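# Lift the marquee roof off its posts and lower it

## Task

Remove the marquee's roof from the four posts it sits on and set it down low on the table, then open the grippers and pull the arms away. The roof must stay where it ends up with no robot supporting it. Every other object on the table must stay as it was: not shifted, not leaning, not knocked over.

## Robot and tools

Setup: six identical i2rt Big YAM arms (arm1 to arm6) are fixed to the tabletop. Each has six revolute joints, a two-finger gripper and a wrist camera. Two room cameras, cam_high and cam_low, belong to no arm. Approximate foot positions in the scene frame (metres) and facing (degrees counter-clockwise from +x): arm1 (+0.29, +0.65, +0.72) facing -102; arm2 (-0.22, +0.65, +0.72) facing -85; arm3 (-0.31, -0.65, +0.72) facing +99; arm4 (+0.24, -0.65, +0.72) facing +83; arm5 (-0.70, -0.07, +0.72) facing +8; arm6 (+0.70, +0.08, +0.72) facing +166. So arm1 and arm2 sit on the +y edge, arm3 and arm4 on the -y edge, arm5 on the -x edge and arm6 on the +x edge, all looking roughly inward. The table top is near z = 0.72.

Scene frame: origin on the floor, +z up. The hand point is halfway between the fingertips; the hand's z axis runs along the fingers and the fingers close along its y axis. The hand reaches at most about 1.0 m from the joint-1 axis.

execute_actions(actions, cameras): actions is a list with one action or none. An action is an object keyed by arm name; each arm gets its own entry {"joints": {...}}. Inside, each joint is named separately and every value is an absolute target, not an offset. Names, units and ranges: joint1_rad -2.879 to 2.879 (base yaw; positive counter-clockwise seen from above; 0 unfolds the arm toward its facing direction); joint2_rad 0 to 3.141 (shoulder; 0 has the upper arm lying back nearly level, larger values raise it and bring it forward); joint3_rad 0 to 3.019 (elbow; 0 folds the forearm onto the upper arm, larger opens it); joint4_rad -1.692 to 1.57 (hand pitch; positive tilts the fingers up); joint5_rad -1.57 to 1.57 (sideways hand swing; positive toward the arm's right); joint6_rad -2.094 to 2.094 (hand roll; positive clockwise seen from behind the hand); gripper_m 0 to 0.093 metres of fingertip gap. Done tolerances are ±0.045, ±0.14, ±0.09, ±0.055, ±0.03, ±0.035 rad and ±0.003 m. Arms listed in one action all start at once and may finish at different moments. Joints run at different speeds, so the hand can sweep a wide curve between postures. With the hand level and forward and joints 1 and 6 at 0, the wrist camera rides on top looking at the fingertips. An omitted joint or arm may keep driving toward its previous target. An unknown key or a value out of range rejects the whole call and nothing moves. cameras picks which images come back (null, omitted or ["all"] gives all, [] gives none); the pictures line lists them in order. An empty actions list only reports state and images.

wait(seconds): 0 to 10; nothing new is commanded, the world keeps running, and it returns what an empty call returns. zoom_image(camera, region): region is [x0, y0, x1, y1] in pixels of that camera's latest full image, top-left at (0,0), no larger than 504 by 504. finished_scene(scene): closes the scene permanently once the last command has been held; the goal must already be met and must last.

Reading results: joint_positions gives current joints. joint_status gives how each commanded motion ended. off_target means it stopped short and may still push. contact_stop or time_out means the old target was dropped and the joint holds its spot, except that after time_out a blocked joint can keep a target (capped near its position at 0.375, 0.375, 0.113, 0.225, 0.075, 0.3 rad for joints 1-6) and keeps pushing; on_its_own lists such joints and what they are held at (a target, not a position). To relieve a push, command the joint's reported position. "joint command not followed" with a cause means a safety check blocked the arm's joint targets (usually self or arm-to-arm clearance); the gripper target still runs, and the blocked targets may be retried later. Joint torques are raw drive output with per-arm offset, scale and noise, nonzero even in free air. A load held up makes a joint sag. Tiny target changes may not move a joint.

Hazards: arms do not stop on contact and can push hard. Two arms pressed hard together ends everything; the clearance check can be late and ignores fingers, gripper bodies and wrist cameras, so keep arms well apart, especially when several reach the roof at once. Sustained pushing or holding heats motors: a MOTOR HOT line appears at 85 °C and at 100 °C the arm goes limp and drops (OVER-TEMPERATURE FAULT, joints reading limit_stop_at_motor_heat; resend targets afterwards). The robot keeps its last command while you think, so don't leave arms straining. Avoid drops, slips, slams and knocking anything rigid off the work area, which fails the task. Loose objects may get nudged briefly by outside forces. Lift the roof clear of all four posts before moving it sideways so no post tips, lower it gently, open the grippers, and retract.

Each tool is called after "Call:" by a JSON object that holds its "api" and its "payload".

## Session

Call:
{"api": "execute_actions", "payload": {"actions": []}}

Scene clock: 0.00 s.
Joint torques (N m, as the arm reports them, + toward a larger angle): no reading
arm1.joint_positions: joint1_rad=+0.260 joint2_rad=+0.405 joint3_rad=+0.535 joint4_rad=-1.237 joint5_rad=+0.194 joint6_rad=-0.388 gripper_m=+0.095
arm1.joint_status: not commanded
arm1.hand: x=+0.2734 y=+0.4589 z=+0.9429 quat_wxyz=(-0.059, -0.523, -0.817, +0.238) (m; scene frame)
arm2.joint_positions: joint1_rad=-0.341 joint2_rad=+0.525 joint3_rad=+0.404 joint4_rad=-1.011 joint5_rad=-0.241 joint6_rad=+0.302 gripper_m=+0.095
arm2.joint_status: not commanded
arm2.hand: x=-0.2334 y=+0.4358 z=+0.9328 quat_wxyz=(-0.237, -0.834, -0.496, +0.055) (m; scene frame)
arm3.joint_positions: joint1_rad=+0.094 joint2_rad=+0.351 joint3_rad=+0.649 joint4_rad=-1.406 joint5_rad=+0.295 joint6_rad=+0.506 gripper_m=+0.094
arm3.joint_status: not commanded
arm3.hand: x=-0.2955 y=-0.4819 z=+1.0381 quat_wxyz=(-0.223, +0.549, -0.791, -0.149) (m; scene frame)
arm4.joint_positions: joint1_rad=-0.213 joint2_rad=+0.469 joint3_rad=+0.485 joint4_rad=-1.098 joint5_rad=-0.151 joint6_rad=-0.534 gripper_m=+0.094
arm4.joint_status: not commanded
arm4.hand: x=+0.2816 y=-0.4418 z=+0.9638 quat_wxyz=(-0.201, +0.766, -0.591, -0.156) (m; scene frame)
arm5.joint_positions: joint1_rad=+0.385 joint2_rad=+0.416 joint3_rad=+0.610 joint4_rad=-1.302 joint5_rad=+0.084 joint6_rad=+0.233 gripper_m=+0.094
arm5.joint_status: not commanded
arm5.hand: x=-0.5319 y=+0.0069 z=+0.9651 quat_wxyz=(-0.235, +0.124, -0.963, -0.047) (m; scene frame)
arm6.joint_positions: joint1_rad=-0.299 joint2_rad=+0.495 joint3_rad=+0.462 joint4_rad=-1.050 joint5_rad=-0.284 joint6_rad=-0.187 gripper_m=+0.095
arm6.joint_status: not commanded
arm6.hand: x=+0.4877 y=+0.1423 z=+0.9222 quat_wxyz=(+0.046, +0.955, -0.120, -0.266) (m; scene frame)
pictures: arm1_cam_wrist, arm2_cam_wrist, arm3_cam_wrist, arm4_cam_wrist, arm5_cam_wrist, arm6_cam_wrist, cam_high, cam_low
Images, in order (width x height): arm1_cam_wrist 504x504, arm2_cam_wrist 504x504, arm3_cam_wrist 504x504, arm4_cam_wrist 504x504, arm5_cam_wrist 504x504, arm6_cam_wrist 504x504, cam_high 504x504, cam_low 504x504.

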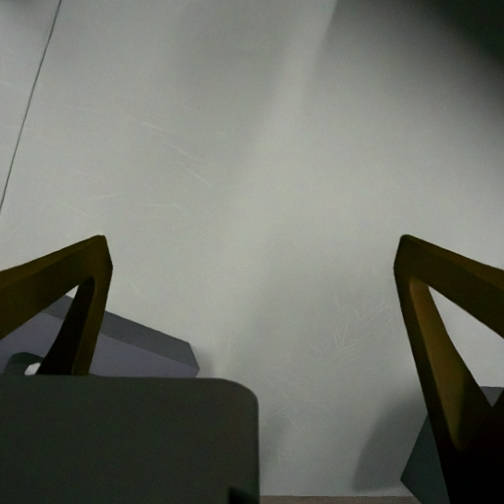

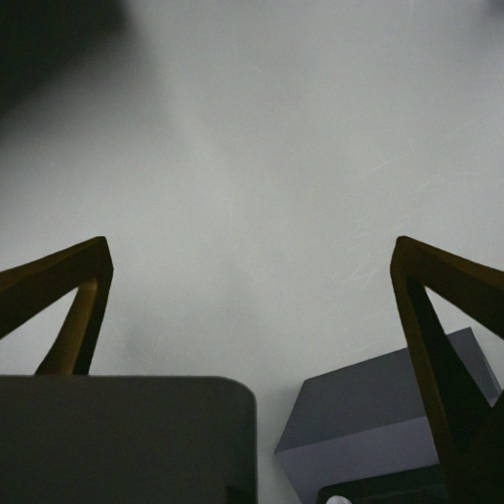

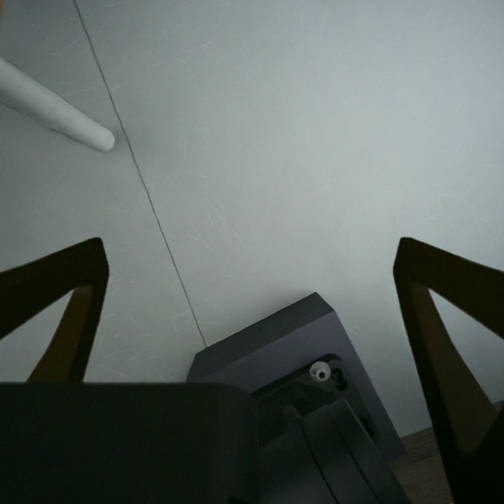

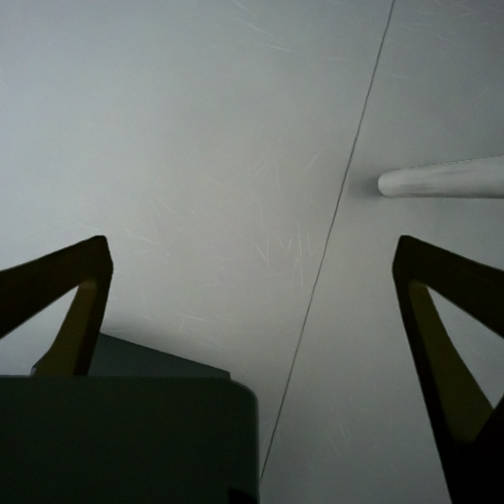

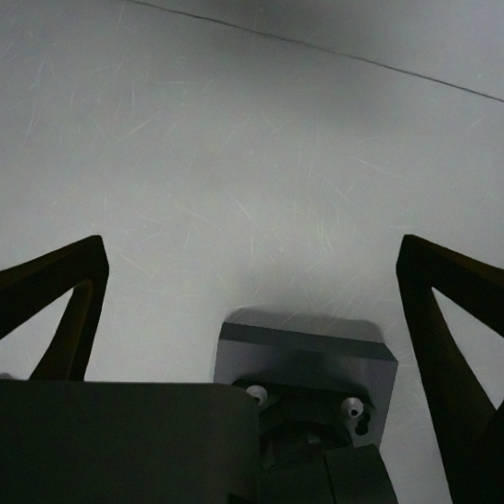

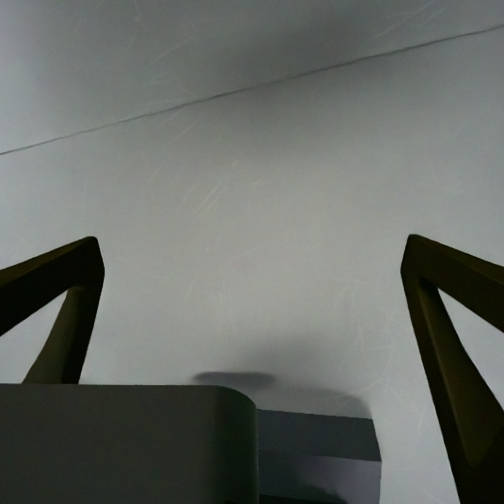

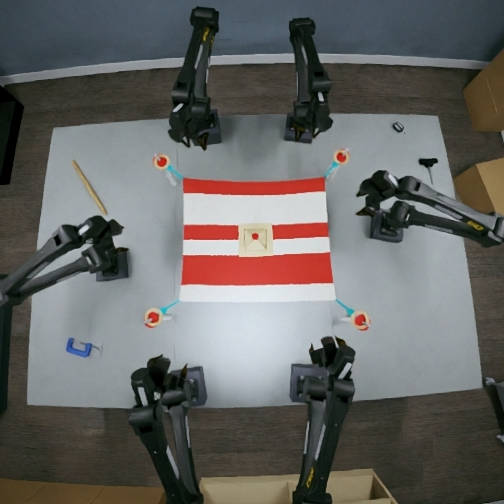

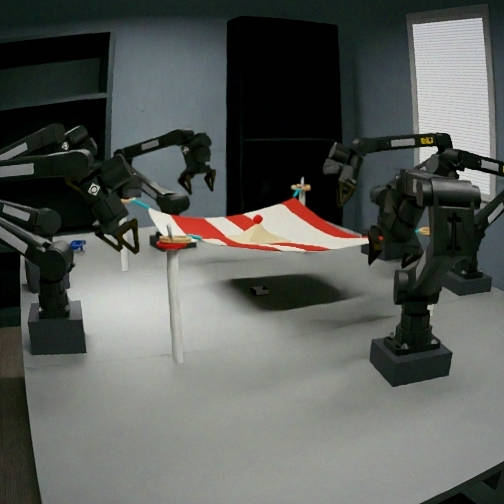

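Call:
{"api": "zoom_image", "payload": {"camera": "cam_high", "region": [120, 130, 380, 350]}}

Call:
{"api": "zoom_image", "payload": {"camera": "cam_low", "region": [100, 160, 450, 380]}}

Region (120, 130, 380, 350) of cam_high's 504x504 image, scaled by 1.938, with more detail than that image has; it fills the top 426 rows of this view, and the rest is white.

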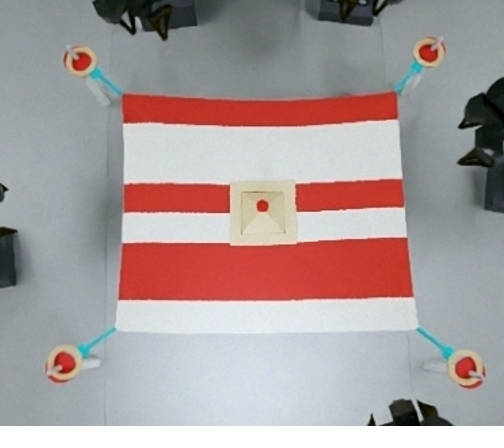

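Region (100, 160, 450, 380) of cam_low's 504x504 image, scaled by 1.440, with more detail than that image has; it fills the top 317 rows of this view, and the rest is white.

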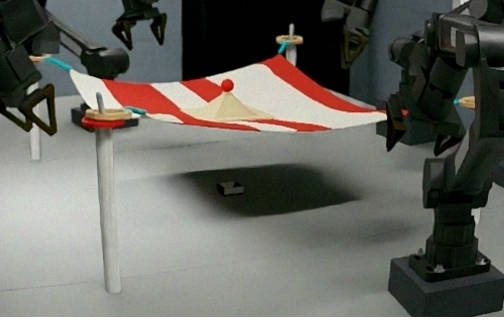

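Call:
{"api": "execute_actions", "payload": {"actions": [{"arm1":{"joints":{"joint1_rad":0.472,"joint2_rad":0.75,"joint3_rad":1.32,"joint4_rad":-1.605,"joint5_rad":0,"joint6_rad":1.05,"gripper_m":0.06}},"arm2":{"joints":{"joint1_rad":-0.468,"joint2_rad":0.75,"joint3_rad":1.245,"joint4_rad":-1.515,"joint5_rad":0,"joint6_rad":-1.22,"gripper_m":0.06}},"arm3":{"joints":{"joint1_rad":0.005,"joint2_rad":0.75,"joint3_rad":1.25,"joint4_rad":-1.52,"joint5_rad":0,"joint6_rad":1.135,"gripper_m":0.06}},"arm4":{"joints":{"joint1_rad":-0.338,"joint2_rad":0.75,"joint3_rad":1.30,"joint4_rad":-1.56,"joint5_rad":0,"joint6_rad":-1.165,"gripper_m":0.06}},"arm5":{"joints":{"joint1_rad":0,"joint2_rad":0.1,"joint3_rad":0.6}},"arm6":{"joints":{"joint1_rad":0.2,"joint2_rad":0.1,"joint3_rad":0.6,"joint4_rad":-1.3}}}], "cameras": []}}

Call:
{"api": "execute_actions", "payload": {"actions": [{"arm1":{"joints":{"joint2_rad":1.245}},"arm2":{"joints":{"joint2_rad":1.256}},"arm3":{"joints":{"joint2_rad":1.26}},"arm4":{"joints":{"joint2_rad":1.282}}}], "cameras": ["arm1_cam_wrist","arm2_cam_wrist","arm3_cam_wrist","arm4_cam_wrist","cam_low"]}}

Scene clock: 43.33 s.
Joint torques (N m, as the arm reports them, + toward a larger angle): arm1=[ 0.32 -0.2  11.87  0.85 -0.1   0.19] | arm2=[-3.16 -0.34 13.12  1.12  0.06 -0.11] | arm3=[-0.66 -1.61 14.88  0.64 -0.1   0.03] | arm4=[-1.47  1.98 10.15  0.37  0.15 -0.21] | arm5=[-0.99  5.76  9.9   2.    0.1   0.04] | arm6=[ 1.04  3.14 14.3   1.36 -0.1   0.04]
arm1.joint_positions: joint1_rad=+0.464 joint2_rad=+0.745 joint3_rad=+1.281 joint4_rad=-1.593 joint5_rad=+0.003 joint6_rad=+1.040 gripper_m=+0.060
arm1.joint_status: all done
arm1.hand: x=+0.3584 y=+0.4191 z=+1.1864 quat_wxyz=(-0.250, -0.887, -0.388, +0.030) (m; scene frame)
arm2.joint_positions: joint1_rad=-0.461 joint2_rad=+0.753 joint3_rad=+1.200 joint4_rad=-1.506 joint5_rad=-0.003 joint6_rad=-1.210 gripper_m=+0.060
arm2.joint_status: all done
arm2.hand: x=-0.3175 y=+0.4065 z=+1.2063 quat_wxyz=(-0.006, -0.346, -0.905, +0.247) (m; scene frame)
arm3.joint_positions: joint1_rad=+0.015 joint2_rad=+0.751 joint3_rad=+1.195 joint4_rad=-1.506 joint5_rad=+0.004 joint6_rad=+1.127 gripper_m=+0.060
arm3.joint_status: all done
arm3.hand: x=-0.3440 y=-0.3964 z=+1.2027 quat_wxyz=(-0.040, +0.278, -0.927, -0.249) (m; scene frame)
arm4.joint_positions: joint1_rad=-0.331 joint2_rad=+0.744 joint3_rad=+1.268 joint4_rad=-1.541 joint5_rad=-0.003 joint6_rad=-1.150 gripper_m=+0.060
arm4.joint_status: all done
arm4.hand: x=+0.3454 y=-0.4251 z=+1.2297 quat_wxyz=(-0.275, +0.875, -0.398, -0.001) (m; scene frame)
arm5.joint_positions: joint1_rad=+0.002 joint2_rad=+0.105 joint3_rad=+0.602 joint4_rad=-1.302 joint5_rad=+0.084 joint6_rad=+0.233 gripper_m=+0.094
arm5.joint_status: all done
arm5.hand: x=-0.5444 y=-0.0665 z=+1.0074 quat_wxyz=(-0.380, -0.066, -0.922, -0.031) (m; scene frame)
arm6.joint_positions: joint1_rad=+0.190 joint2_rad=+0.104 joint3_rad=+0.564 joint4_rad=-1.292 joint5_rad=-0.284 joint6_rad=-0.187 gripper_m=+0.095
arm6.joint_status: all done
arm6.hand: x=+0.5411 y=+0.0345 z=+1.0063 quat_wxyz=(+0.094, +0.918, +0.128, -0.363) (m; scene frame)
pictures: none
No camera images: the call's "cameras" was empty. Leave "cameras" out to get every camera's image.

Scene clock: 44.73 s.
Joint torques (N m, as the arm reports them, + toward a larger angle): arm1=[ 0.47 -8.06 11.8   0.01 -0.08  0.26] | arm2=[-3.16 -7.23 12.31  0.23  0.04 -0.15] | arm3=[ -0.82 -11.48  14.09  -0.31  -0.07   0.08] | arm4=[ -1.27 -10.03  10.22  -0.42   0.15  -0.26] | arm5=[-1.59  6.35  9.78  1.89  0.08  0.03] | arm6=[ 1.1   3.14 14.3   1.37 -0.09  0.04]
arm1.joint_positions: joint1_rad=+0.464 joint2_rad=+1.255 joint3_rad=+1.285 joint4_rad=-1.596 joint5_rad=+0.003 joint6_rad=+1.041 gripper_m=+0.060
arm1.joint_status: all done
arm1.hand: x=+0.3912 y=+0.3117 z=+1.0448 quat_wxyz=(+0.000, -0.916, -0.401, +0.001) (m; scene frame)
arm2.joint_positions: joint1_rad=-0.461 joint2_rad=+1.270 joint3_rad=+1.208 joint4_rad=-1.508 joint5_rad=-0.003 joint6_rad=-1.211 gripper_m=+0.060
arm2.joint_status: all done
arm2.hand: x=-0.3509 y=+0.3153 z=+1.0582 quat_wxyz=(-0.006, -0.355, -0.935, -0.006) (m; scene frame)
arm3.joint_positions: joint1_rad=+0.015 joint2_rad=+1.271 joint3_rad=+1.203 joint4_rad=-1.506 joint5_rad=+0.004 joint6_rad=+1.127 gripper_m=+0.060
arm3.joint_status: all done
arm3.hand: x=-0.3582 y=-0.2981 z=+1.0557 quat_wxyz=(-0.001, +0.288, -0.958, +0.001) (m; scene frame)
arm4.joint_positions: joint1_rad=-0.331 joint2_rad=+1.287 joint3_rad=+1.273 joint4_rad=-1.543 joint5_rad=-0.003 joint6_rad=-1.150 gripper_m=+0.060
arm4.joint_status: all done
arm4.hand: x=+0.3941 y=-0.3185 z=+1.0728 quat_wxyz=(-0.008, +0.910, -0.414, -0.003) (m; scene frame)
arm5.joint_positions: joint1_rad=+0.002 joint2_rad=+0.105 joint3_rad=+0.602 joint4_rad=-1.302 joint5_rad=+0.084 joint6_rad=+0.233 gripper_m=+0.094
arm5.joint_status: not commanded
arm5.hand: x=-0.5444 y=-0.0665 z=+1.0074 quat_wxyz=(-0.380, -0.066, -0.922, -0.031) (m; scene frame)
arm6.joint_positions: joint1_rad=+0.190 joint2_rad=+0.104 joint3_rad=+0.564 joint4_rad=-1.292 joint5_rad=-0.284 joint6_rad=-0.187 gripper_m=+0.095
arm6.joint_status: not commanded
arm6.hand: x=+0.5411 y=+0.0345 z=+1.0063 quat_wxyz=(+0.094, +0.918, +0.128, -0.363) (m; scene frame)
pictures: arm1_cam_wrist, arm2_cam_wrist, arm3_cam_wrist, arm4_cam_wrist, cam_low
Images, in order (width x height): arm1_cam_wrist 504x504, arm2_cam_wrist 504x504, arm3_cam_wrist 504x504, arm4_cam_wrist 504x504, cam_low 504x504.

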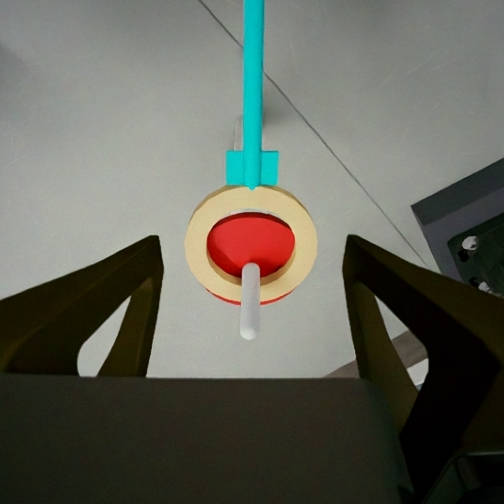

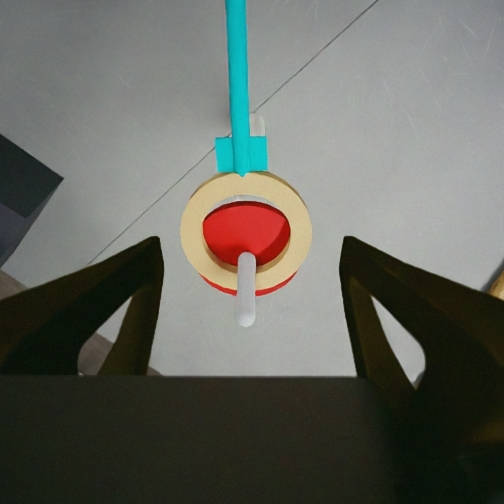

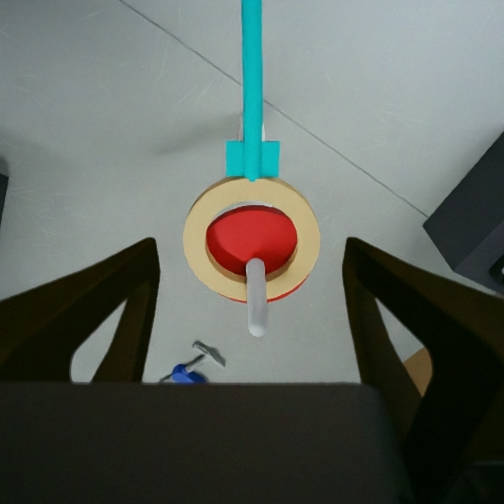

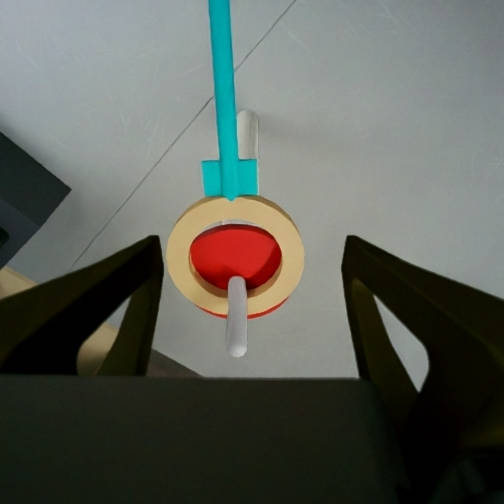

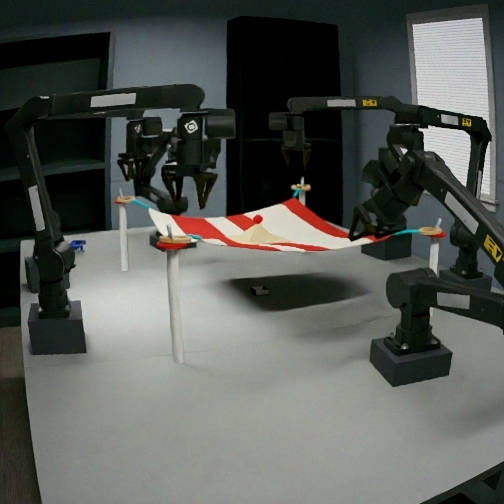

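Call:
{"api": "execute_actions", "payload": {"actions": [{"arm1":{"joints":{"joint1_rad":0.485,"joint3_rad":1.065,"joint4_rad":-1.345}},"arm2":{"joints":{"joint2_rad":1.283,"joint3_rad":0.978,"joint4_rad":-1.235}},"arm3":{"joints":{"joint2_rad":1.30,"joint3_rad":1.003,"joint4_rad":-1.257}},"arm4":{"joints":{"joint3_rad":1.08,"joint4_rad":-1.34}}}], "cameras": ["arm1_cam_wrist","arm2_cam_wrist","arm3_cam_wrist","arm4_cam_wrist","cam_low"]}}

Scene clock: 71.13 s.
Joint torques (N m, as the arm reports them, + toward a larger angle): arm1=[ 0.69 -7.56  9.35  0.97 -0.09  0.22] | arm2=[-3.14 -5.53  8.36  1.12  0.03 -0.14] | arm3=[ -0.75 -10.92   9.53   1.23  -0.07   0.07] | arm4=[-1.06 -8.37  8.36  0.65  0.17 -0.26] | arm5=[-1.71  6.09  9.79  2.07  0.09  0.07] | arm6=[ 1.1   3.19 14.31  1.38 -0.1   0.05]
arm1.joint_positions: joint1_rad=+0.473 joint2_rad=+1.248 joint3_rad=+1.057 joint4_rad=-1.359 joint5_rad=+0.003 joint6_rad=+1.041 gripper_m=+0.060
arm1.joint_status: all done
arm1.hand: x=+0.3925 y=+0.3181 z=+0.9605 quat_wxyz=(-0.008, -0.914, -0.405, +0.002) (m; scene frame)
arm2.joint_positions: joint1_rad=-0.461 joint2_rad=+1.274 joint3_rad=+0.981 joint4_rad=-1.247 joint5_rad=-0.003 joint6_rad=-1.212 gripper_m=+0.060
arm2.joint_status: all done
arm2.hand: x=-0.3473 y=+0.3222 z=+0.9721 quat_wxyz=(-0.006, -0.355, -0.935, +0.009) (m; scene frame)
arm3.joint_positions: joint1_rad=+0.015 joint2_rad=+1.303 joint3_rad=+1.005 joint4_rad=-1.275 joint5_rad=+0.004 joint6_rad=+1.127 gripper_m=+0.060
arm3.joint_status: all done
arm3.hand: x=-0.3578 y=-0.3015 z=+0.9710 quat_wxyz=(-0.001, +0.288, -0.958, +0.000) (m; scene frame)
arm4.joint_positions: joint1_rad=-0.331 joint2_rad=+1.278 joint3_rad=+1.072 joint4_rad=-1.358 joint5_rad=-0.003 joint6_rad=-1.150 gripper_m=+0.060
arm4.joint_status: all done
arm4.hand: x=+0.3885 y=-0.3302 z=+0.9995 quat_wxyz=(-0.004, +0.910, -0.414, -0.003) (m; scene frame)
arm5.joint_positions: joint1_rad=+0.002 joint2_rad=+0.105 joint3_rad=+0.602 joint4_rad=-1.302 joint5_rad=+0.084 joint6_rad=+0.233 gripper_m=+0.094
arm5.joint_status: not commanded
arm5.hand: x=-0.5444 y=-0.0665 z=+1.0074 quat_wxyz=(-0.380, -0.066, -0.922, -0.031) (m; scene frame)
arm6.joint_positions: joint1_rad=+0.190 joint2_rad=+0.104 joint3_rad=+0.564 joint4_rad=-1.292 joint5_rad=-0.284 joint6_rad=-0.187 gripper_m=+0.095
arm6.joint_status: not commanded
arm6.hand: x=+0.5411 y=+0.0345 z=+1.0063 quat_wxyz=(+0.094, +0.918, +0.128, -0.363) (m; scene frame)
pictures: arm1_cam_wrist, arm2_cam_wrist, arm3_cam_wrist, arm4_cam_wrist, cam_low
Images, in order (width x height): arm1_cam_wrist 504x504, arm2_cam_wrist 504x504, arm3_cam_wrist 504x504, arm4_cam_wrist 504x504, cam_low 504x504.

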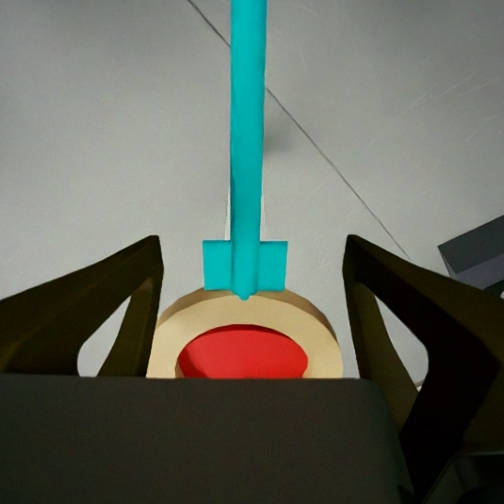

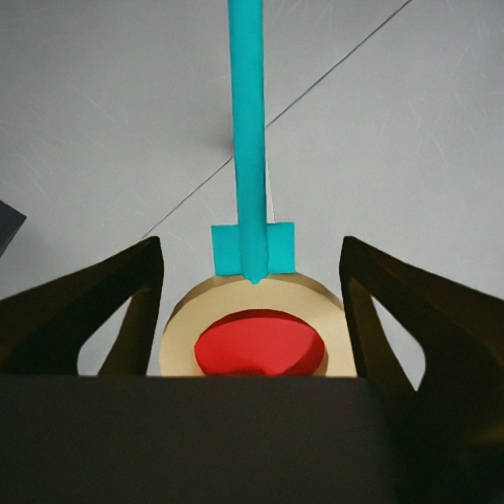

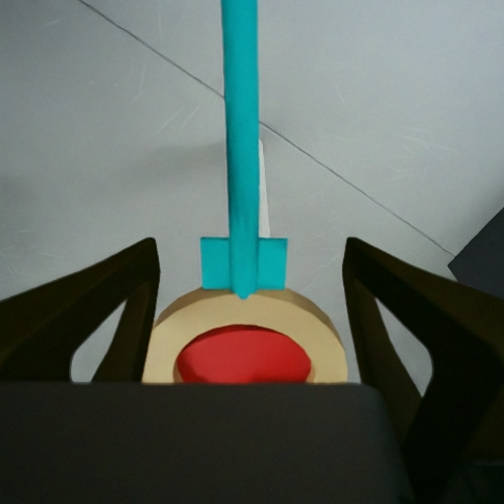

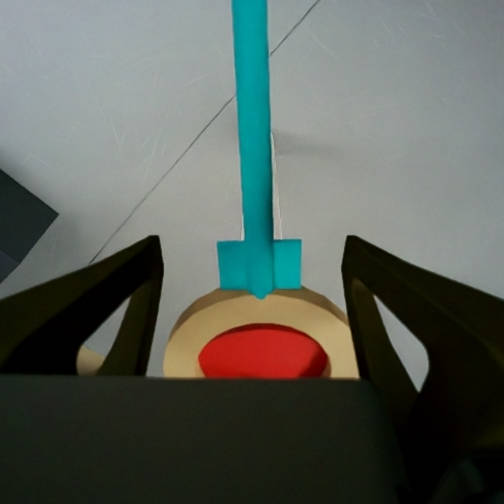

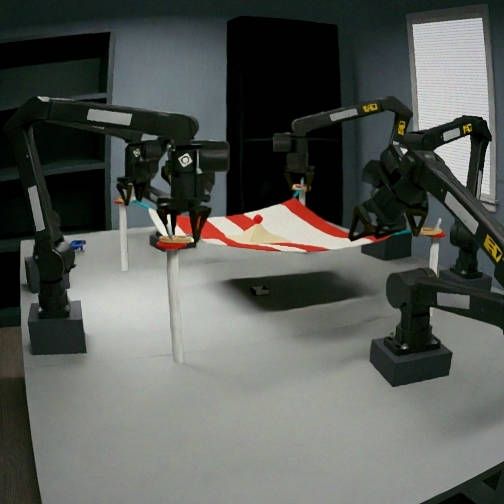

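Call:
{"api": "execute_actions", "payload": {"actions": [{"arm1":{"joints":{"joint3_rad":1.045,"joint4_rad":-1.32,"gripper_m":0}},"arm2":{"joints":{"joint3_rad":0.955,"joint4_rad":-1.215,"joint5_rad":-0.035,"gripper_m":0}},"arm3":{"joints":{"joint4_rad":-1.24,"joint5_rad":0.02,"gripper_m":0}},"arm4":{"joints":{"joint3_rad":1.055,"joint4_rad":-1.31,"gripper_m":0}}}], "cameras": ["arm1_cam_wrist","arm2_cam_wrist","arm3_cam_wrist","arm4_cam_wrist"]}}

Scene clock: 80.43 s.
Joint torques (N m, as the arm reports them, + toward a larger angle): arm1=[ 0.84 -7.47  8.39  1.05 -0.11  0.24] | arm2=[-3.13 -5.66  7.43  0.95 -0.15 -0.12] | arm3=[ -0.8  -11.12   9.67   1.12   0.19   0.07] | arm4=[-1.39 -9.03  7.44  0.7   0.19 -0.29] | arm5=[-2.19  6.44  9.84  1.95  0.08  0.04] | arm6=[ 1.09  3.12 14.31  1.36 -0.09  0.04]
arm1.joint_positions: joint1_rad=+0.473 joint2_rad=+1.248 joint3_rad=+1.048 joint4_rad=-1.335 joint5_rad=+0.003 joint6_rad=+1.041 gripper_m=+0.022
arm1.joint_status: gripper_m off_target (ended at +0.022, target +0.000); the others done
arm1.hand: x=+0.3934 y=+0.3154 z=+0.9569 quat_wxyz=(-0.015, -0.914, -0.405, +0.002) (m; scene frame)
arm2.joint_positions: joint1_rad=-0.461 joint2_rad=+1.274 joint3_rad=+0.969 joint4_rad=-1.223 joint5_rad=-0.034 joint6_rad=-1.213 gripper_m=+0.022
arm2.joint_status: gripper_m off_target (ended at +0.022, target +0.000); the others done
arm2.hand: x=-0.3429 y=+0.3190 z=+0.9678 quat_wxyz=(-0.022, -0.354, -0.935, +0.015) (m; scene frame)
arm3.joint_positions: joint1_rad=+0.015 joint2_rad=+1.303 joint3_rad=+1.005 joint4_rad=-1.258 joint5_rad=+0.018 joint6_rad=+1.128 gripper_m=+0.021
arm3.joint_status: gripper_m off_target (ended at +0.021, target +0.000); the others done
arm3.hand: x=-0.3560 y=-0.2970 z=+0.9711 quat_wxyz=(-0.010, +0.287, -0.958, -0.007) (m; scene frame)
arm4.joint_positions: joint1_rad=-0.331 joint2_rad=+1.278 joint3_rad=+1.062 joint4_rad=-1.329 joint5_rad=-0.003 joint6_rad=-1.151 gripper_m=+0.022
arm4.joint_status: gripper_m off_target (ended at +0.022, target +0.000); the others done
arm4.hand: x=+0.3900 y=-0.3266 z=+0.9958 quat_wxyz=(-0.014, +0.910, -0.413, -0.003) (m; scene frame)
arm5.joint_positions: joint1_rad=+0.002 joint2_rad=+0.105 joint3_rad=+0.602 joint4_rad=-1.302 joint5_rad=+0.084 joint6_rad=+0.233 gripper_m=+0.094
arm5.joint_status: not commanded
arm5.hand: x=-0.5444 y=-0.0665 z=+1.0074 quat_wxyz=(-0.380, -0.066, -0.922, -0.031) (m; scene frame)
arm6.joint_positions: joint1_rad=+0.190 joint2_rad=+0.104 joint3_rad=+0.564 joint4_rad=-1.292 joint5_rad=-0.284 joint6_rad=-0.187 gripper_m=+0.095
arm6.joint_status: not commanded
arm6.hand: x=+0.5411 y=+0.0345 z=+1.0063 quat_wxyz=(+0.094, +0.918, +0.128, -0.363) (m; scene frame)
pictures: arm1_cam_wrist, arm2_cam_wrist, arm3_cam_wrist, arm4_cam_wrist
Images, in order (width x height): arm1_cam_wrist 504x504, arm2_cam_wrist 504x504, arm3_cam_wrist 504x504, arm4_cam_wrist 504x504.

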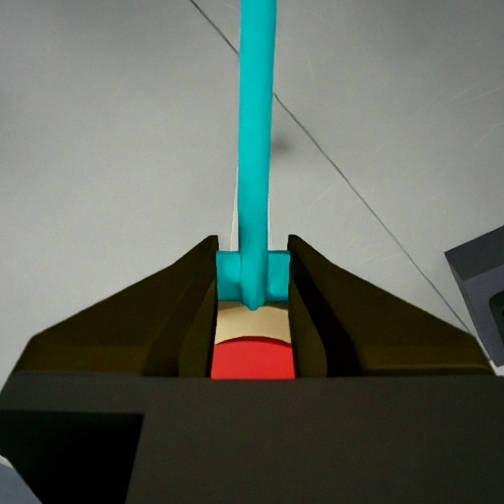

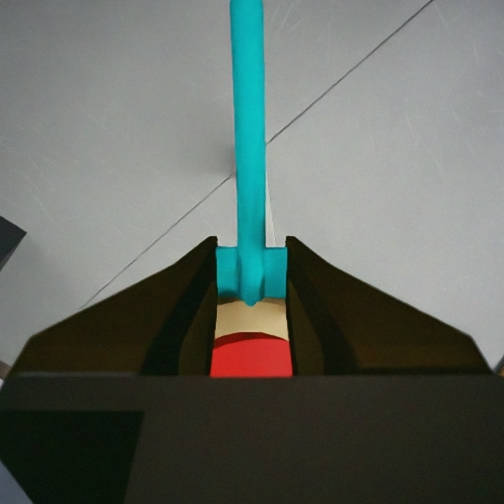

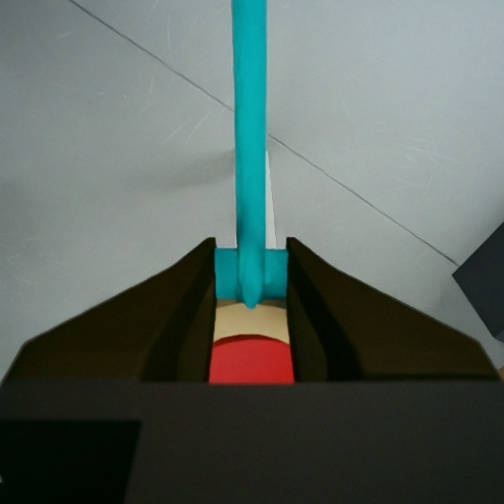

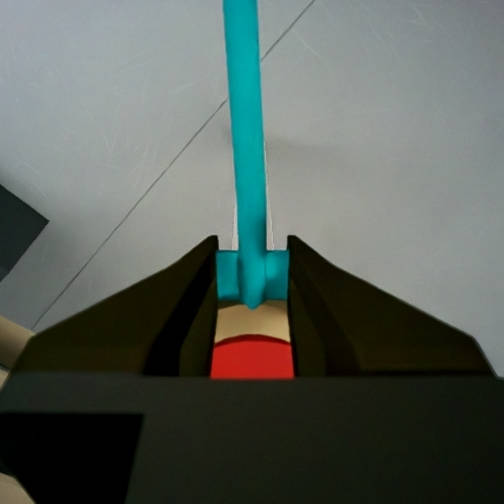

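Call:
{"api": "execute_actions", "payload": {"actions": [{"arm1":{"joints":{"joint1_rad":0.54,"joint2_rad":1.205,"joint3_rad":1.11,"joint4_rad":-1.41,"joint6_rad":1.10}},"arm2":{"joints":{"joint1_rad":-0.535,"joint2_rad":1.235,"joint3_rad":1.04,"joint4_rad":-1.29,"joint6_rad":-1.27}},"arm3":{"joints":{"joint1_rad":0.085,"joint2_rad":1.26,"joint3_rad":1.07,"joint4_rad":-1.325,"joint6_rad":1.19}},"arm4":{"joints":{"joint1_rad":-0.405,"joint2_rad":1.24,"joint3_rad":1.125,"joint4_rad":-1.405,"joint6_rad":-1.21}}}], "cameras": []}}

Scene clock: 96.33 s.
Joint torques (N m, as the arm reports them, + toward a larger angle): arm1=[ 1.67 -7.53 12.51 -0.53 -0.4   0.25] | arm2=[-4.1  -7.09 12.81 -0.14  0.47 -0.15] | arm3=[  1.17 -10.68  14.7   -0.67  -0.36   0.13] | arm4=[-1.97 -8.93 10.66 -0.74  0.66 -0.29] | arm5=[-1.52  6.13  9.88  1.97  0.08  0.09] | arm6=[ 1.1   3.15 14.32  1.37 -0.09  0.04]
arm1.joint_positions: joint1_rad=+0.523 joint2_rad=+1.216 joint3_rad=+1.067 joint4_rad=-1.387 joint5_rad=+0.012 joint6_rad=+1.090 gripper_m=+0.022
arm1.joint_status: all done
arm1.hand: x=+0.4052 y=+0.3287 z=+0.9746 quat_wxyz=(-0.015, -0.914, -0.405, +0.006) (m; scene frame)
arm2.joint_positions: joint1_rad=-0.511 joint2_rad=+1.252 joint3_rad=+0.994 joint4_rad=-1.274 joint5_rad=-0.049 joint6_rad=-1.260 gripper_m=+0.022
arm2.joint_status: all done
arm2.hand: x=-0.3553 y=+0.3285 z=+0.9835 quat_wxyz=(-0.028, -0.355, -0.934, +0.013) (m; scene frame)
arm3.joint_positions: joint1_rad=+0.065 joint2_rad=+1.270 joint3_rad=+1.013 joint4_rad=-1.302 joint5_rad=+0.031 joint6_rad=+1.181 gripper_m=+0.021
arm3.joint_status: all done
arm3.hand: x=-0.3699 y=-0.3086 z=+0.9845 quat_wxyz=(-0.015, +0.286, -0.958, -0.005) (m; scene frame)
arm4.joint_positions: joint1_rad=-0.381 joint2_rad=+1.247 joint3_rad=+1.087 joint4_rad=-1.381 joint5_rad=-0.017 joint6_rad=-1.195 gripper_m=+0.022
arm4.joint_status: all done
arm4.hand: x=+0.4008 y=-0.3397 z=+1.0153 quat_wxyz=(-0.016, +0.909, -0.416, -0.009) (m; scene frame)
arm5.joint_positions: joint1_rad=+0.002 joint2_rad=+0.105 joint3_rad=+0.602 joint4_rad=-1.302 joint5_rad=+0.084 joint6_rad=+0.233 gripper_m=+0.094
arm5.joint_status: not commanded
arm5.hand: x=-0.5444 y=-0.0665 z=+1.0074 quat_wxyz=(-0.380, -0.066, -0.922, -0.031) (m; scene frame)
arm6.joint_positions: joint1_rad=+0.190 joint2_rad=+0.104 joint3_rad=+0.564 joint4_rad=-1.292 joint5_rad=-0.284 joint6_rad=-0.187 gripper_m=+0.095
arm6.joint_status: not commanded
arm6.hand: x=+0.5411 y=+0.0345 z=+1.0063 quat_wxyz=(+0.094, +0.918, +0.128, -0.363) (m; scene frame)
pictures: none
No camera images: the call's "cameras" was empty. Leave "cameras" out to get every camera's image.

Call:
{"api": "execute_actions", "payload": {"actions": [{"arm1":{"joints":{"joint3_rad":1.23,"joint4_rad":-1.55}},"arm2":{"joints":{"joint1_rad":-0.55,"joint3_rad":1.165,"joint4_rad":-1.445}},"arm3":{"joints":{"joint3_rad":1.195,"joint4_rad":-1.48}},"arm4":{"joints":{"joint1_rad":-0.415,"joint3_rad":1.24,"joint4_rad":-1.545}}}], "cameras": ["cam_high","cam_low"]}}

Call:
{"api": "zoom_image", "payload": {"camera": "cam_low", "region": [100, 150, 460, 260]}}

Scene clock: 109.17 s.
Joint torques (N m, as the arm reports them, + toward a larger angle): arm1=[ 1.16 -7.24 11.93 -0.53 -0.39  0.24] | arm2=[-5.03 -6.94 12.55 -0.15  0.49 -0.14] | arm3=[  1.26 -11.07  13.85  -0.62  -0.36   0.07] | arm4=[-3.08 -9.06 10.24 -0.71  0.66 -0.25] | arm5=[-1.22  6.18  9.9   2.01  0.08  0.04] | arm6=[ 1.1   3.16 14.31  1.37 -0.09  0.04]
arm1.joint_positions: joint1_rad=+0.523 joint2_rad=+1.213 joint3_rad=+1.194 joint4_rad=-1.529 joint5_rad=+0.012 joint6_rad=+1.090 gripper_m=+0.022
arm1.joint_status: all done
arm1.hand: x=+0.4052 y=+0.3285 z=+1.0236 quat_wxyz=(-0.009, -0.914, -0.405, +0.006) (m; scene frame)
arm2.joint_positions: joint1_rad=-0.516 joint2_rad=+1.248 joint3_rad=+1.125 joint4_rad=-1.429 joint5_rad=-0.049 joint6_rad=-1.261 gripper_m=+0.022
arm2.joint_status: all done
arm2.hand: x=-0.3588 y=+0.3254 z=+1.0340 quat_wxyz=(-0.029, -0.357, -0.934, +0.004) (m; scene frame)
arm3.joint_positions: joint1_rad=+0.065 joint2_rad=+1.267 joint3_rad=+1.148 joint4_rad=-1.458 joint5_rad=+0.031 joint6_rad=+1.182 gripper_m=+0.021
arm3.joint_status: all done
arm3.hand: x=-0.3707 y=-0.3043 z=+1.0364 quat_wxyz=(-0.014, +0.286, -0.958, +0.004) (m; scene frame)
arm4.joint_positions: joint1_rad=-0.381 joint2_rad=+1.244 joint3_rad=+1.209 joint4_rad=-1.520 joint5_rad=-0.018 joint6_rad=-1.195 gripper_m=+0.022
arm4.joint_status: all done
arm4.hand: x=+0.4009 y=-0.3397 z=+1.0626 quat_wxyz=(-0.009, +0.909, -0.416, -0.010) (m; scene frame)
arm5.joint_positions: joint1_rad=+0.002 joint2_rad=+0.105 joint3_rad=+0.602 joint4_rad=-1.302 joint5_rad=+0.084 joint6_rad=+0.233 gripper_m=+0.094
arm5.joint_status: not commanded
arm5.hand: x=-0.5444 y=-0.0665 z=+1.0074 quat_wxyz=(-0.380, -0.066, -0.922, -0.031) (m; scene frame)
arm6.joint_positions: joint1_rad=+0.190 joint2_rad=+0.104 joint3_rad=+0.564 joint4_rad=-1.292 joint5_rad=-0.284 joint6_rad=-0.187 gripper_m=+0.095
arm6.joint_status: not commanded
arm6.hand: x=+0.5411 y=+0.0345 z=+1.0063 quat_wxyz=(+0.094, +0.918, +0.128, -0.363) (m; scene frame)
pictures: cam_high, cam_low
Images, in order (width x height): cam_high 504x504, cam_low 504x504.

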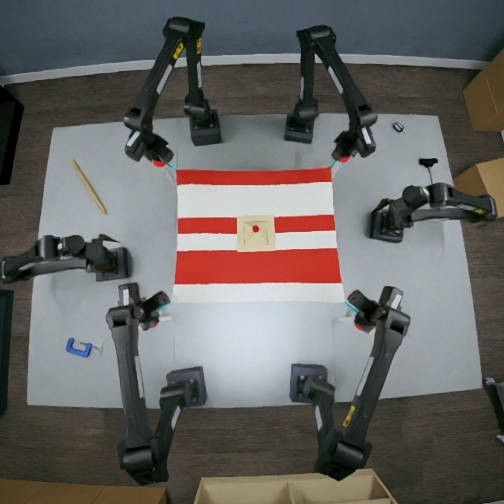

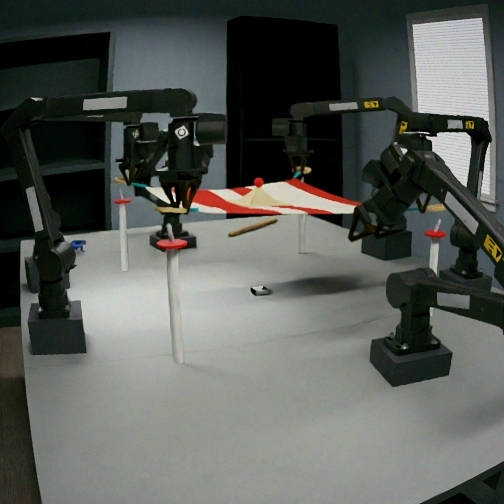

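Region (100, 150, 460, 260) of cam_low's 504x504 image, scaled by 1.400, with more detail than that image has; it fills the top 154 rows of this view, and the rest is white.

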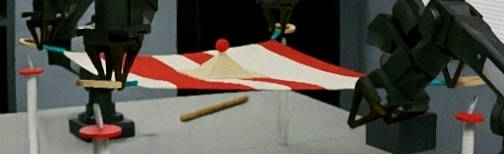

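Call:
{"api": "execute_actions", "payload": {"actions": [{"arm1":{"joints":{"joint1_rad":0.21,"joint2_rad":0.935,"joint3_rad":1.005,"joint4_rad":-1.635,"joint6_rad":0.5}},"arm2":{"joints":{"joint1_rad":-0.19,"joint2_rad":0.945,"joint3_rad":0.94,"joint4_rad":-1.565,"joint5_rad":0,"joint6_rad":-0.5}},"arm3":{"joints":{"joint1_rad":-0.22,"joint2_rad":1.50,"joint3_rad":1.445,"joint4_rad":-1.47,"joint5_rad":0,"joint6_rad":0.45}},"arm4":{"joints":{"joint1_rad":-0.04,"joint2_rad":1.445,"joint3_rad":1.45,"joint4_rad":-1.53,"joint6_rad":-0.55}}}], "cameras": ["cam_low"]}}

Call:
{"api": "execute_actions", "payload": {"actions": [{"arm1":{"joints":{"joint2_rad":0.955,"joint3_rad":0.75,"joint4_rad":-1.335}},"arm2":{"joints":{"joint2_rad":1.0,"joint3_rad":0.645,"joint4_rad":-1.19}},"arm3":{"joints":{"joint2_rad":1.585,"joint3_rad":1.165,"joint4_rad":-1.13}},"arm4":{"joints":{"joint2_rad":1.53,"joint3_rad":1.115,"joint4_rad":-1.13}}}], "cameras": ["cam_low","cam_high"]}}

Scene clock: 125.67 s.
Joint torques (N m, as the arm reports them, + toward a larger angle): arm1=[-0.85 -2.76  9.03  0.05 -0.16  0.  ] | arm2=[-2.22 -1.91  8.61  0.26  0.14  0.06] | arm3=[  0.88 -16.14  15.41  -0.09  -0.1   -0.14] | arm4=[ -1.52 -13.68  11.16  -0.27   0.23   0.04] | arm5=[-0.91  5.68  9.81  1.98  0.08  0.05] | arm6=[ 1.09  3.23 14.3   1.37 -0.09  0.05]
arm1.joint_positions: joint1_rad=+0.217 joint2_rad=+0.931 joint3_rad=+1.004 joint4_rad=-1.626 joint5_rad=+0.004 joint6_rad=+0.510 gripper_m=+0.022
arm1.joint_status: all done
arm1.hand: x=+0.3001 y=+0.4135 z=+1.0249 quat_wxyz=(-0.004, -0.850, -0.526, +0.004) (m; scene frame)
arm2.joint_positions: joint1_rad=-0.197 joint2_rad=+0.939 joint3_rad=+0.946 joint4_rad=-1.557 joint5_rad=-0.004 joint6_rad=-0.511 gripper_m=+0.022
arm2.joint_status: all done
arm2.hand: x=-0.2477 y=+0.4089 z=+1.0509 quat_wxyz=(-0.010, -0.549, -0.836, +0.001) (m; scene frame)
arm3.joint_positions: joint1_rad=-0.232 joint2_rad=+1.512 joint3_rad=+1.382 joint4_rad=-1.458 joint5_rad=+0.003 joint6_rad=+0.459 gripper_m=+0.021
arm3.joint_status: all done
arm3.hand: x=-0.2618 y=-0.2111 z=+1.0320 quat_wxyz=(+0.004, +0.482, -0.876, +0.008) (m; scene frame)
arm4.joint_positions: joint1_rad=-0.027 joint2_rad=+1.458 joint3_rad=+1.407 joint4_rad=-1.520 joint5_rad=-0.004 joint6_rad=-0.565 gripper_m=+0.022
arm4.joint_status: all done
arm4.hand: x=+0.2952 y=-0.2264 z=+1.0605 quat_wxyz=(+0.000, +0.843, -0.537, -0.003) (m; scene frame)
arm5.joint_positions: joint1_rad=+0.002 joint2_rad=+0.105 joint3_rad=+0.602 joint4_rad=-1.302 joint5_rad=+0.084 joint6_rad=+0.233 gripper_m=+0.094
arm5.joint_status: not commanded
arm5.hand: x=-0.5444 y=-0.0665 z=+1.0074 quat_wxyz=(-0.380, -0.066, -0.922, -0.031) (m; scene frame)
arm6.joint_positions: joint1_rad=+0.190 joint2_rad=+0.104 joint3_rad=+0.564 joint4_rad=-1.292 joint5_rad=-0.284 joint6_rad=-0.187 gripper_m=+0.095
arm6.joint_status: not commanded
arm6.hand: x=+0.5411 y=+0.0345 z=+1.0063 quat_wxyz=(+0.094, +0.918, +0.128, -0.363) (m; scene frame)
pictures: cam_low
Images, in order (width x height): cam_low 504x504.

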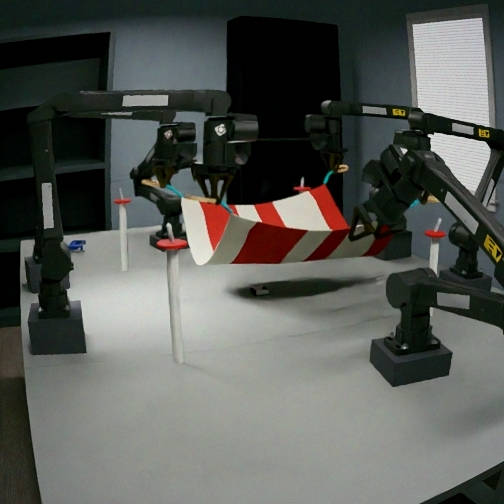

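Scene clock: 126.80 s.
Joint torques (N m, as the arm reports them, + toward a larger angle): arm1=[-0.82 -3.41  9.16  0.92 -0.14  0.  ] | arm2=[-2.01 -2.4   8.35  1.09  0.11  0.05] | arm3=[  0.81 -16.84   9.41   1.11  -0.1   -0.08] | arm4=[ -1.73 -14.33   8.05   0.71   0.25   0.03] | arm5=[-1.41  5.87  9.89  1.98  0.09  0.03] | arm6=[ 1.02  3.12 14.3   1.37 -0.09  0.05]
arm1.joint_positions: joint1_rad=+0.217 joint2_rad=+0.957 joint3_rad=+0.743 joint4_rad=-1.347 joint5_rad=+0.004 joint6_rad=+0.510 gripper_m=+0.022
arm1.joint_status: all done
arm1.hand: x=+0.3001 y=+0.4146 z=+0.9202 quat_wxyz=(-0.001, -0.850, -0.526, +0.002) (m; scene frame)
arm2.joint_positions: joint1_rad=-0.197 joint2_rad=+0.997 joint3_rad=+0.646 joint4_rad=-1.200 joint5_rad=-0.003 joint6_rad=-0.510 gripper_m=+0.022
arm2.joint_status: all done
arm2.hand: x=-0.2457 y=+0.4134 z=+0.9261 quat_wxyz=(-0.009, -0.550, -0.835, +0.000) (m; scene frame)
arm3.joint_positions: joint1_rad=-0.232 joint2_rad=+1.599 joint3_rad=+1.163 joint4_rad=-1.147 joint5_rad=+0.003 joint6_rad=+0.458 gripper_m=+0.021
arm3.joint_status: all done
arm3.hand: x=-0.2618 y=-0.2088 z=+0.9152 quat_wxyz=(+0.002, +0.482, -0.876, +0.005) (m; scene frame)
arm4.joint_positions: joint1_rad=-0.027 joint2_rad=+1.542 joint3_rad=+1.104 joint4_rad=-1.146 joint5_rad=-0.003 joint6_rad=-0.565 gripper_m=+0.022
arm4.joint_status: all done
arm4.hand: x=+0.2943 y=-0.2324 z=+0.9147 quat_wxyz=(+0.006, +0.843, -0.538, +0.000) (m; scene frame)
arm5.joint_positions: joint1_rad=+0.002 joint2_rad=+0.105 joint3_rad=+0.602 joint4_rad=-1.302 joint5_rad=+0.084 joint6_rad=+0.233 gripper_m=+0.094
arm5.joint_status: not commanded
arm5.hand: x=-0.5444 y=-0.0665 z=+1.0074 quat_wxyz=(-0.380, -0.066, -0.922, -0.031) (m; scene frame)
arm6.joint_positions: joint1_rad=+0.190 joint2_rad=+0.104 joint3_rad=+0.564 joint4_rad=-1.292 joint5_rad=-0.284 joint6_rad=-0.187 gripper_m=+0.095
arm6.joint_status: not commanded
arm6.hand: x=+0.5411 y=+0.0345 z=+1.0063 quat_wxyz=(+0.094, +0.918, +0.128, -0.363) (m; scene frame)
pictures: cam_high, cam_low
Images, in order (width x height): cam_high 504x504, cam_low 504x504.

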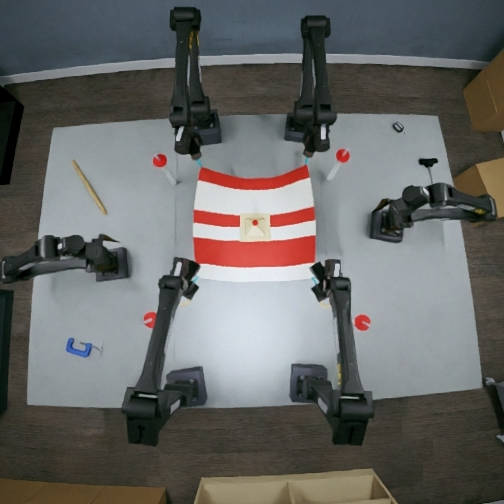

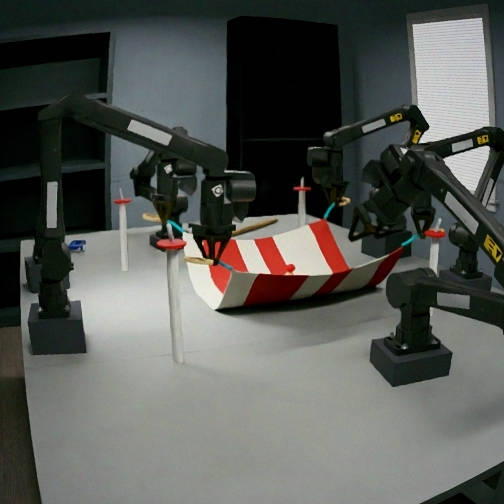

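Call:
{"api": "execute_actions", "payload": {"actions": [], "cameras": ["cam_high","cam_low"]}}

Scene clock: 138.60 s.
Joint torques (N m, as the arm reports them, + toward a larger angle): arm1=[-0.86 -3.24  9.27  0.92 -0.16  0.01] | arm2=[-2.11 -2.26  8.51  1.09  0.12  0.04] | arm3=[  0.75 -16.67   9.39   1.05  -0.11  -0.09] | arm4=[ -1.59 -14.21   8.09   0.55   0.2    0.05] | arm5=[-1.29  5.88  9.84  2.    0.09  0.03] | arm6=[ 1.11  3.12 14.32  1.37 -0.09  0.05]
arm1.joint_positions: joint1_rad=+0.217 joint2_rad=+0.957 joint3_rad=+0.743 joint4_rad=-1.347 joint5_rad=+0.004 joint6_rad=+0.510 gripper_m=+0.022
arm1.joint_status: all done
arm1.hand: x=+0.3001 y=+0.4146 z=+0.9202 quat_wxyz=(-0.001, -0.850, -0.526, +0.002) (m; scene frame)
arm2.joint_positions: joint1_rad=-0.197 joint2_rad=+0.997 joint3_rad=+0.646 joint4_rad=-1.200 joint5_rad=-0.003 joint6_rad=-0.510 gripper_m=+0.022
arm2.joint_status: all done
arm2.hand: x=-0.2457 y=+0.4134 z=+0.9261 quat_wxyz=(-0.009, -0.550, -0.835, +0.000) (m; scene frame)
arm3.joint_positions: joint1_rad=-0.232 joint2_rad=+1.599 joint3_rad=+1.163 joint4_rad=-1.147 joint5_rad=+0.003 joint6_rad=+0.458 gripper_m=+0.021
arm3.joint_status: all done
arm3.hand: x=-0.2618 y=-0.2088 z=+0.9152 quat_wxyz=(+0.002, +0.482, -0.876, +0.005) (m; scene frame)
arm4.joint_positions: joint1_rad=-0.027 joint2_rad=+1.542 joint3_rad=+1.104 joint4_rad=-1.146 joint5_rad=-0.003 joint6_rad=-0.565 gripper_m=+0.022
arm4.joint_status: all done
arm4.hand: x=+0.2943 y=-0.2324 z=+0.9147 quat_wxyz=(+0.006, +0.843, -0.538, +0.000) (m; scene frame)
arm5.joint_positions: joint1_rad=+0.002 joint2_rad=+0.105 joint3_rad=+0.602 joint4_rad=-1.302 joint5_rad=+0.084 joint6_rad=+0.233 gripper_m=+0.094
arm5.joint_status: not commanded
arm5.hand: x=-0.5444 y=-0.0665 z=+1.0074 quat_wxyz=(-0.380, -0.066, -0.922, -0.031) (m; scene frame)
arm6.joint_positions: joint1_rad=+0.190 joint2_rad=+0.104 joint3_rad=+0.564 joint4_rad=-1.292 joint5_rad=-0.284 joint6_rad=-0.187 gripper_m=+0.095
arm6.joint_status: not commanded
arm6.hand: x=+0.5411 y=+0.0345 z=+1.0063 quat_wxyz=(+0.094, +0.918, +0.128, -0.363) (m; scene frame)
pictures: cam_high, cam_low
Images, in order (width x height): cam_high 504x504, cam_low 504x504.

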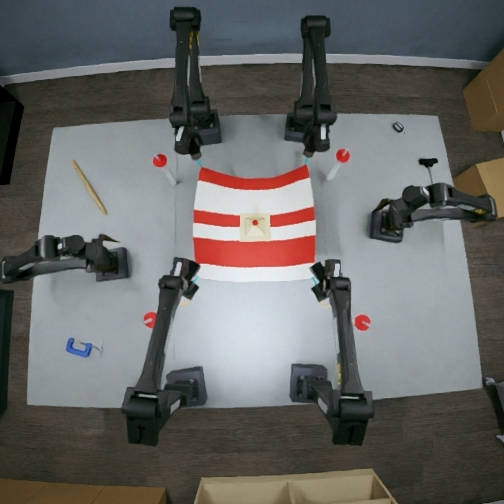

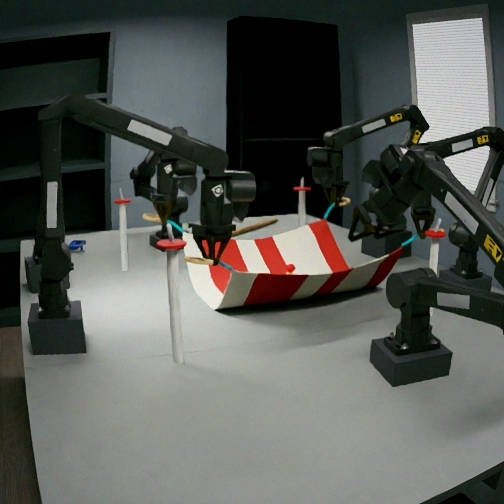

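Call:
{"api": "execute_actions", "payload": {"actions": [{"arm1":{"joints":{"joint2_rad":1.08,"joint3_rad":0.57,"joint4_rad":-1.04}},"arm2":{"joints":{"joint2_rad":1.19,"joint3_rad":0.49,"joint4_rad":-0.85}},"arm3":{"joints":{"joint2_rad":1.71,"joint3_rad":1.06,"joint4_rad":-0.90}},"arm4":{"joints":{"joint2_rad":1.66,"joint3_rad":1.0,"joint4_rad":-0.89}}}], "cameras": []}}

Call:
{"api": "execute_actions", "payload": {"actions": [{"arm1":{"joints":{"joint2_rad":1.355,"joint3_rad":0.44,"joint4_rad":-0.62}},"arm2":{"joints":{"joint2_rad":1.58,"joint3_rad":0.40,"joint4_rad":-0.37}},"arm3":{"joints":{"joint2_rad":1.90,"joint3_rad":0.995,"joint4_rad":-0.635}},"arm4":{"joints":{"joint2_rad":1.86,"joint3_rad":0.94,"joint4_rad":-0.62}}}], "cameras": ["cam_low"]}}

Scene clock: 149.40 s.
Joint torques (N m, as the arm reports them, + toward a larger angle): arm1=[-0.68 -4.43  8.55  0.84 -0.14  0.02] | arm2=[-2.24 -3.73  7.33  1.05  0.08  0.05] | arm3=[  0.71 -17.73   8.08   1.1   -0.1   -0.11] | arm4=[ -1.95 -14.26   7.09   0.63   0.22   0.04] | arm5=[-1.41  6.04  9.95  2.02  0.06  0.04] | arm6=[ 1.1   3.12 14.3   1.37 -0.09  0.05]
arm1.joint_positions: joint1_rad=+0.217 joint2_rad=+1.092 joint3_rad=+0.558 joint4_rad=-1.053 joint5_rad=+0.003 joint6_rad=+0.510 gripper_m=+0.022
arm1.joint_status: all done
arm1.hand: x=+0.3001 y=+0.4175 z=+0.8258 quat_wxyz=(+0.010, -0.850, -0.526, -0.004) (m; scene frame)
arm2.joint_positions: joint1_rad=-0.197 joint2_rad=+1.196 joint3_rad=+0.485 joint4_rad=-0.862 joint5_rad=-0.003 joint6_rad=-0.509 gripper_m=+0.022
arm2.joint_status: all done
arm2.hand: x=-0.2443 y=+0.4159 z=+0.8302 quat_wxyz=(-0.004, -0.550, -0.835, -0.010) (m; scene frame)
arm3.joint_positions: joint1_rad=-0.232 joint2_rad=+1.726 joint3_rad=+1.059 joint4_rad=-0.917 joint5_rad=+0.003 joint6_rad=+0.458 gripper_m=+0.021
arm3.joint_status: all done
arm3.hand: x=-0.2619 y=-0.2081 z=+0.8272 quat_wxyz=(+0.003, +0.482, -0.876, +0.005) (m; scene frame)
arm4.joint_positions: joint1_rad=-0.027 joint2_rad=+1.669 joint3_rad=+0.988 joint4_rad=-0.906 joint5_rad=-0.003 joint6_rad=-0.565 gripper_m=+0.022
arm4.joint_status: all done
arm4.hand: x=+0.2939 y=-0.2342 z=+0.8261 quat_wxyz=(+0.007, +0.843, -0.538, +0.000) (m; scene frame)
arm5.joint_positions: joint1_rad=+0.002 joint2_rad=+0.105 joint3_rad=+0.602 joint4_rad=-1.302 joint5_rad=+0.084 joint6_rad=+0.233 gripper_m=+0.094
arm5.joint_status: not commanded
arm5.hand: x=-0.5444 y=-0.0665 z=+1.0074 quat_wxyz=(-0.380, -0.066, -0.922, -0.031) (m; scene frame)
arm6.joint_positions: joint1_rad=+0.190 joint2_rad=+0.104 joint3_rad=+0.564 joint4_rad=-1.292 joint5_rad=-0.284 joint6_rad=-0.187 gripper_m=+0.095
arm6.joint_status: not commanded
arm6.hand: x=+0.5411 y=+0.0345 z=+1.0063 quat_wxyz=(+0.094, +0.918, +0.128, -0.363) (m; scene frame)
pictures: none
No camera images: the call's "cameras" was empty. Leave "cameras" out to get every camera's image.

Scene clock: 150.57 s.
Joint torques (N m, as the arm reports them, + toward a larger angle): arm1=[-0.93 -5.43  6.    0.95 -0.13  0.  ] | arm2=[-2.12 -4.28  3.49  1.21  0.08  0.04] | arm3=[  0.99 -17.92   6.29   1.26  -0.07  -0.1 ] | arm4=[ -1.19 -15.59   5.16   0.75   0.16   0.03] | arm5=[-1.95  5.69  9.98  1.95  0.08  0.06] | arm6=[ 1.06  3.15 14.32  1.38 -0.09  0.04]
arm1.joint_positions: joint1_rad=+0.217 joint2_rad=+1.362 joint3_rad=+0.432 joint4_rad=-0.634 joint5_rad=+0.003 joint6_rad=+0.510 gripper_m=+0.022
arm1.joint_status: all done
arm1.hand: x=+0.3004 y=+0.4108 z=+0.7311 quat_wxyz=(+0.000, -0.850, -0.526, +0.002) (m; scene frame)
arm2.joint_positions: joint1_rad=-0.197 joint2_rad=+1.571 joint3_rad=+0.401 joint4_rad=-0.383 joint5_rad=-0.003 joint6_rad=-0.509 gripper_m=+0.022
arm2.joint_status: all done
arm2.hand: x=-0.2437 y=+0.4088 z=+0.7293 quat_wxyz=(-0.009, -0.550, -0.835, +0.000) (m; scene frame)
arm3.joint_positions: joint1_rad=-0.231 joint2_rad=+1.908 joint3_rad=+1.000 joint4_rad=-0.654 joint5_rad=+0.002 joint6_rad=+0.457 gripper_m=+0.021
arm3.joint_status: all done
arm3.hand: x=-0.2619 y=-0.2040 z=+0.7336 quat_wxyz=(-0.003, +0.483, -0.876, -0.004) (m; scene frame)
arm4.joint_positions: joint1_rad=-0.028 joint2_rad=+1.859 joint3_rad=+0.939 joint4_rad=-0.638 joint5_rad=-0.002 joint6_rad=-0.564 gripper_m=+0.022
arm4.joint_status: all done
arm4.hand: x=+0.2954 y=-0.2247 z=+0.7358 quat_wxyz=(-0.006, +0.843, -0.538, -0.005) (m; scene frame)
arm5.joint_positions: joint1_rad=+0.002 joint2_rad=+0.105 joint3_rad=+0.602 joint4_rad=-1.302 joint5_rad=+0.084 joint6_rad=+0.233 gripper_m=+0.094
arm5.joint_status: not commanded
arm5.hand: x=-0.5444 y=-0.0665 z=+1.0074 quat_wxyz=(-0.380, -0.066, -0.922, -0.031) (m; scene frame)
arm6.joint_positions: joint1_rad=+0.190 joint2_rad=+0.104 joint3_rad=+0.564 joint4_rad=-1.292 joint5_rad=-0.284 joint6_rad=-0.187 gripper_m=+0.095
arm6.joint_status: not commanded
arm6.hand: x=+0.5411 y=+0.0345 z=+1.0063 quat_wxyz=(+0.094, +0.918, +0.128, -0.363) (m; scene frame)
pictures: cam_low
Images, in order (width x height): cam_low 504x504.

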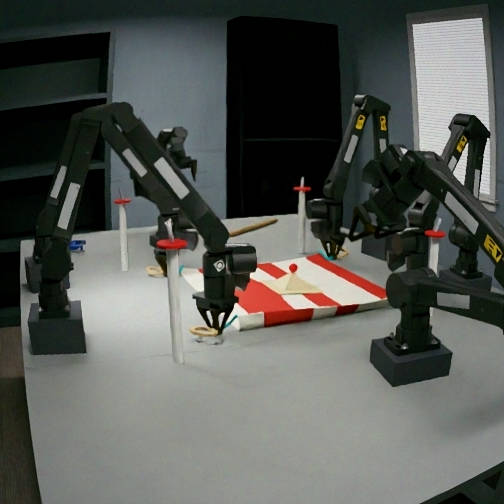

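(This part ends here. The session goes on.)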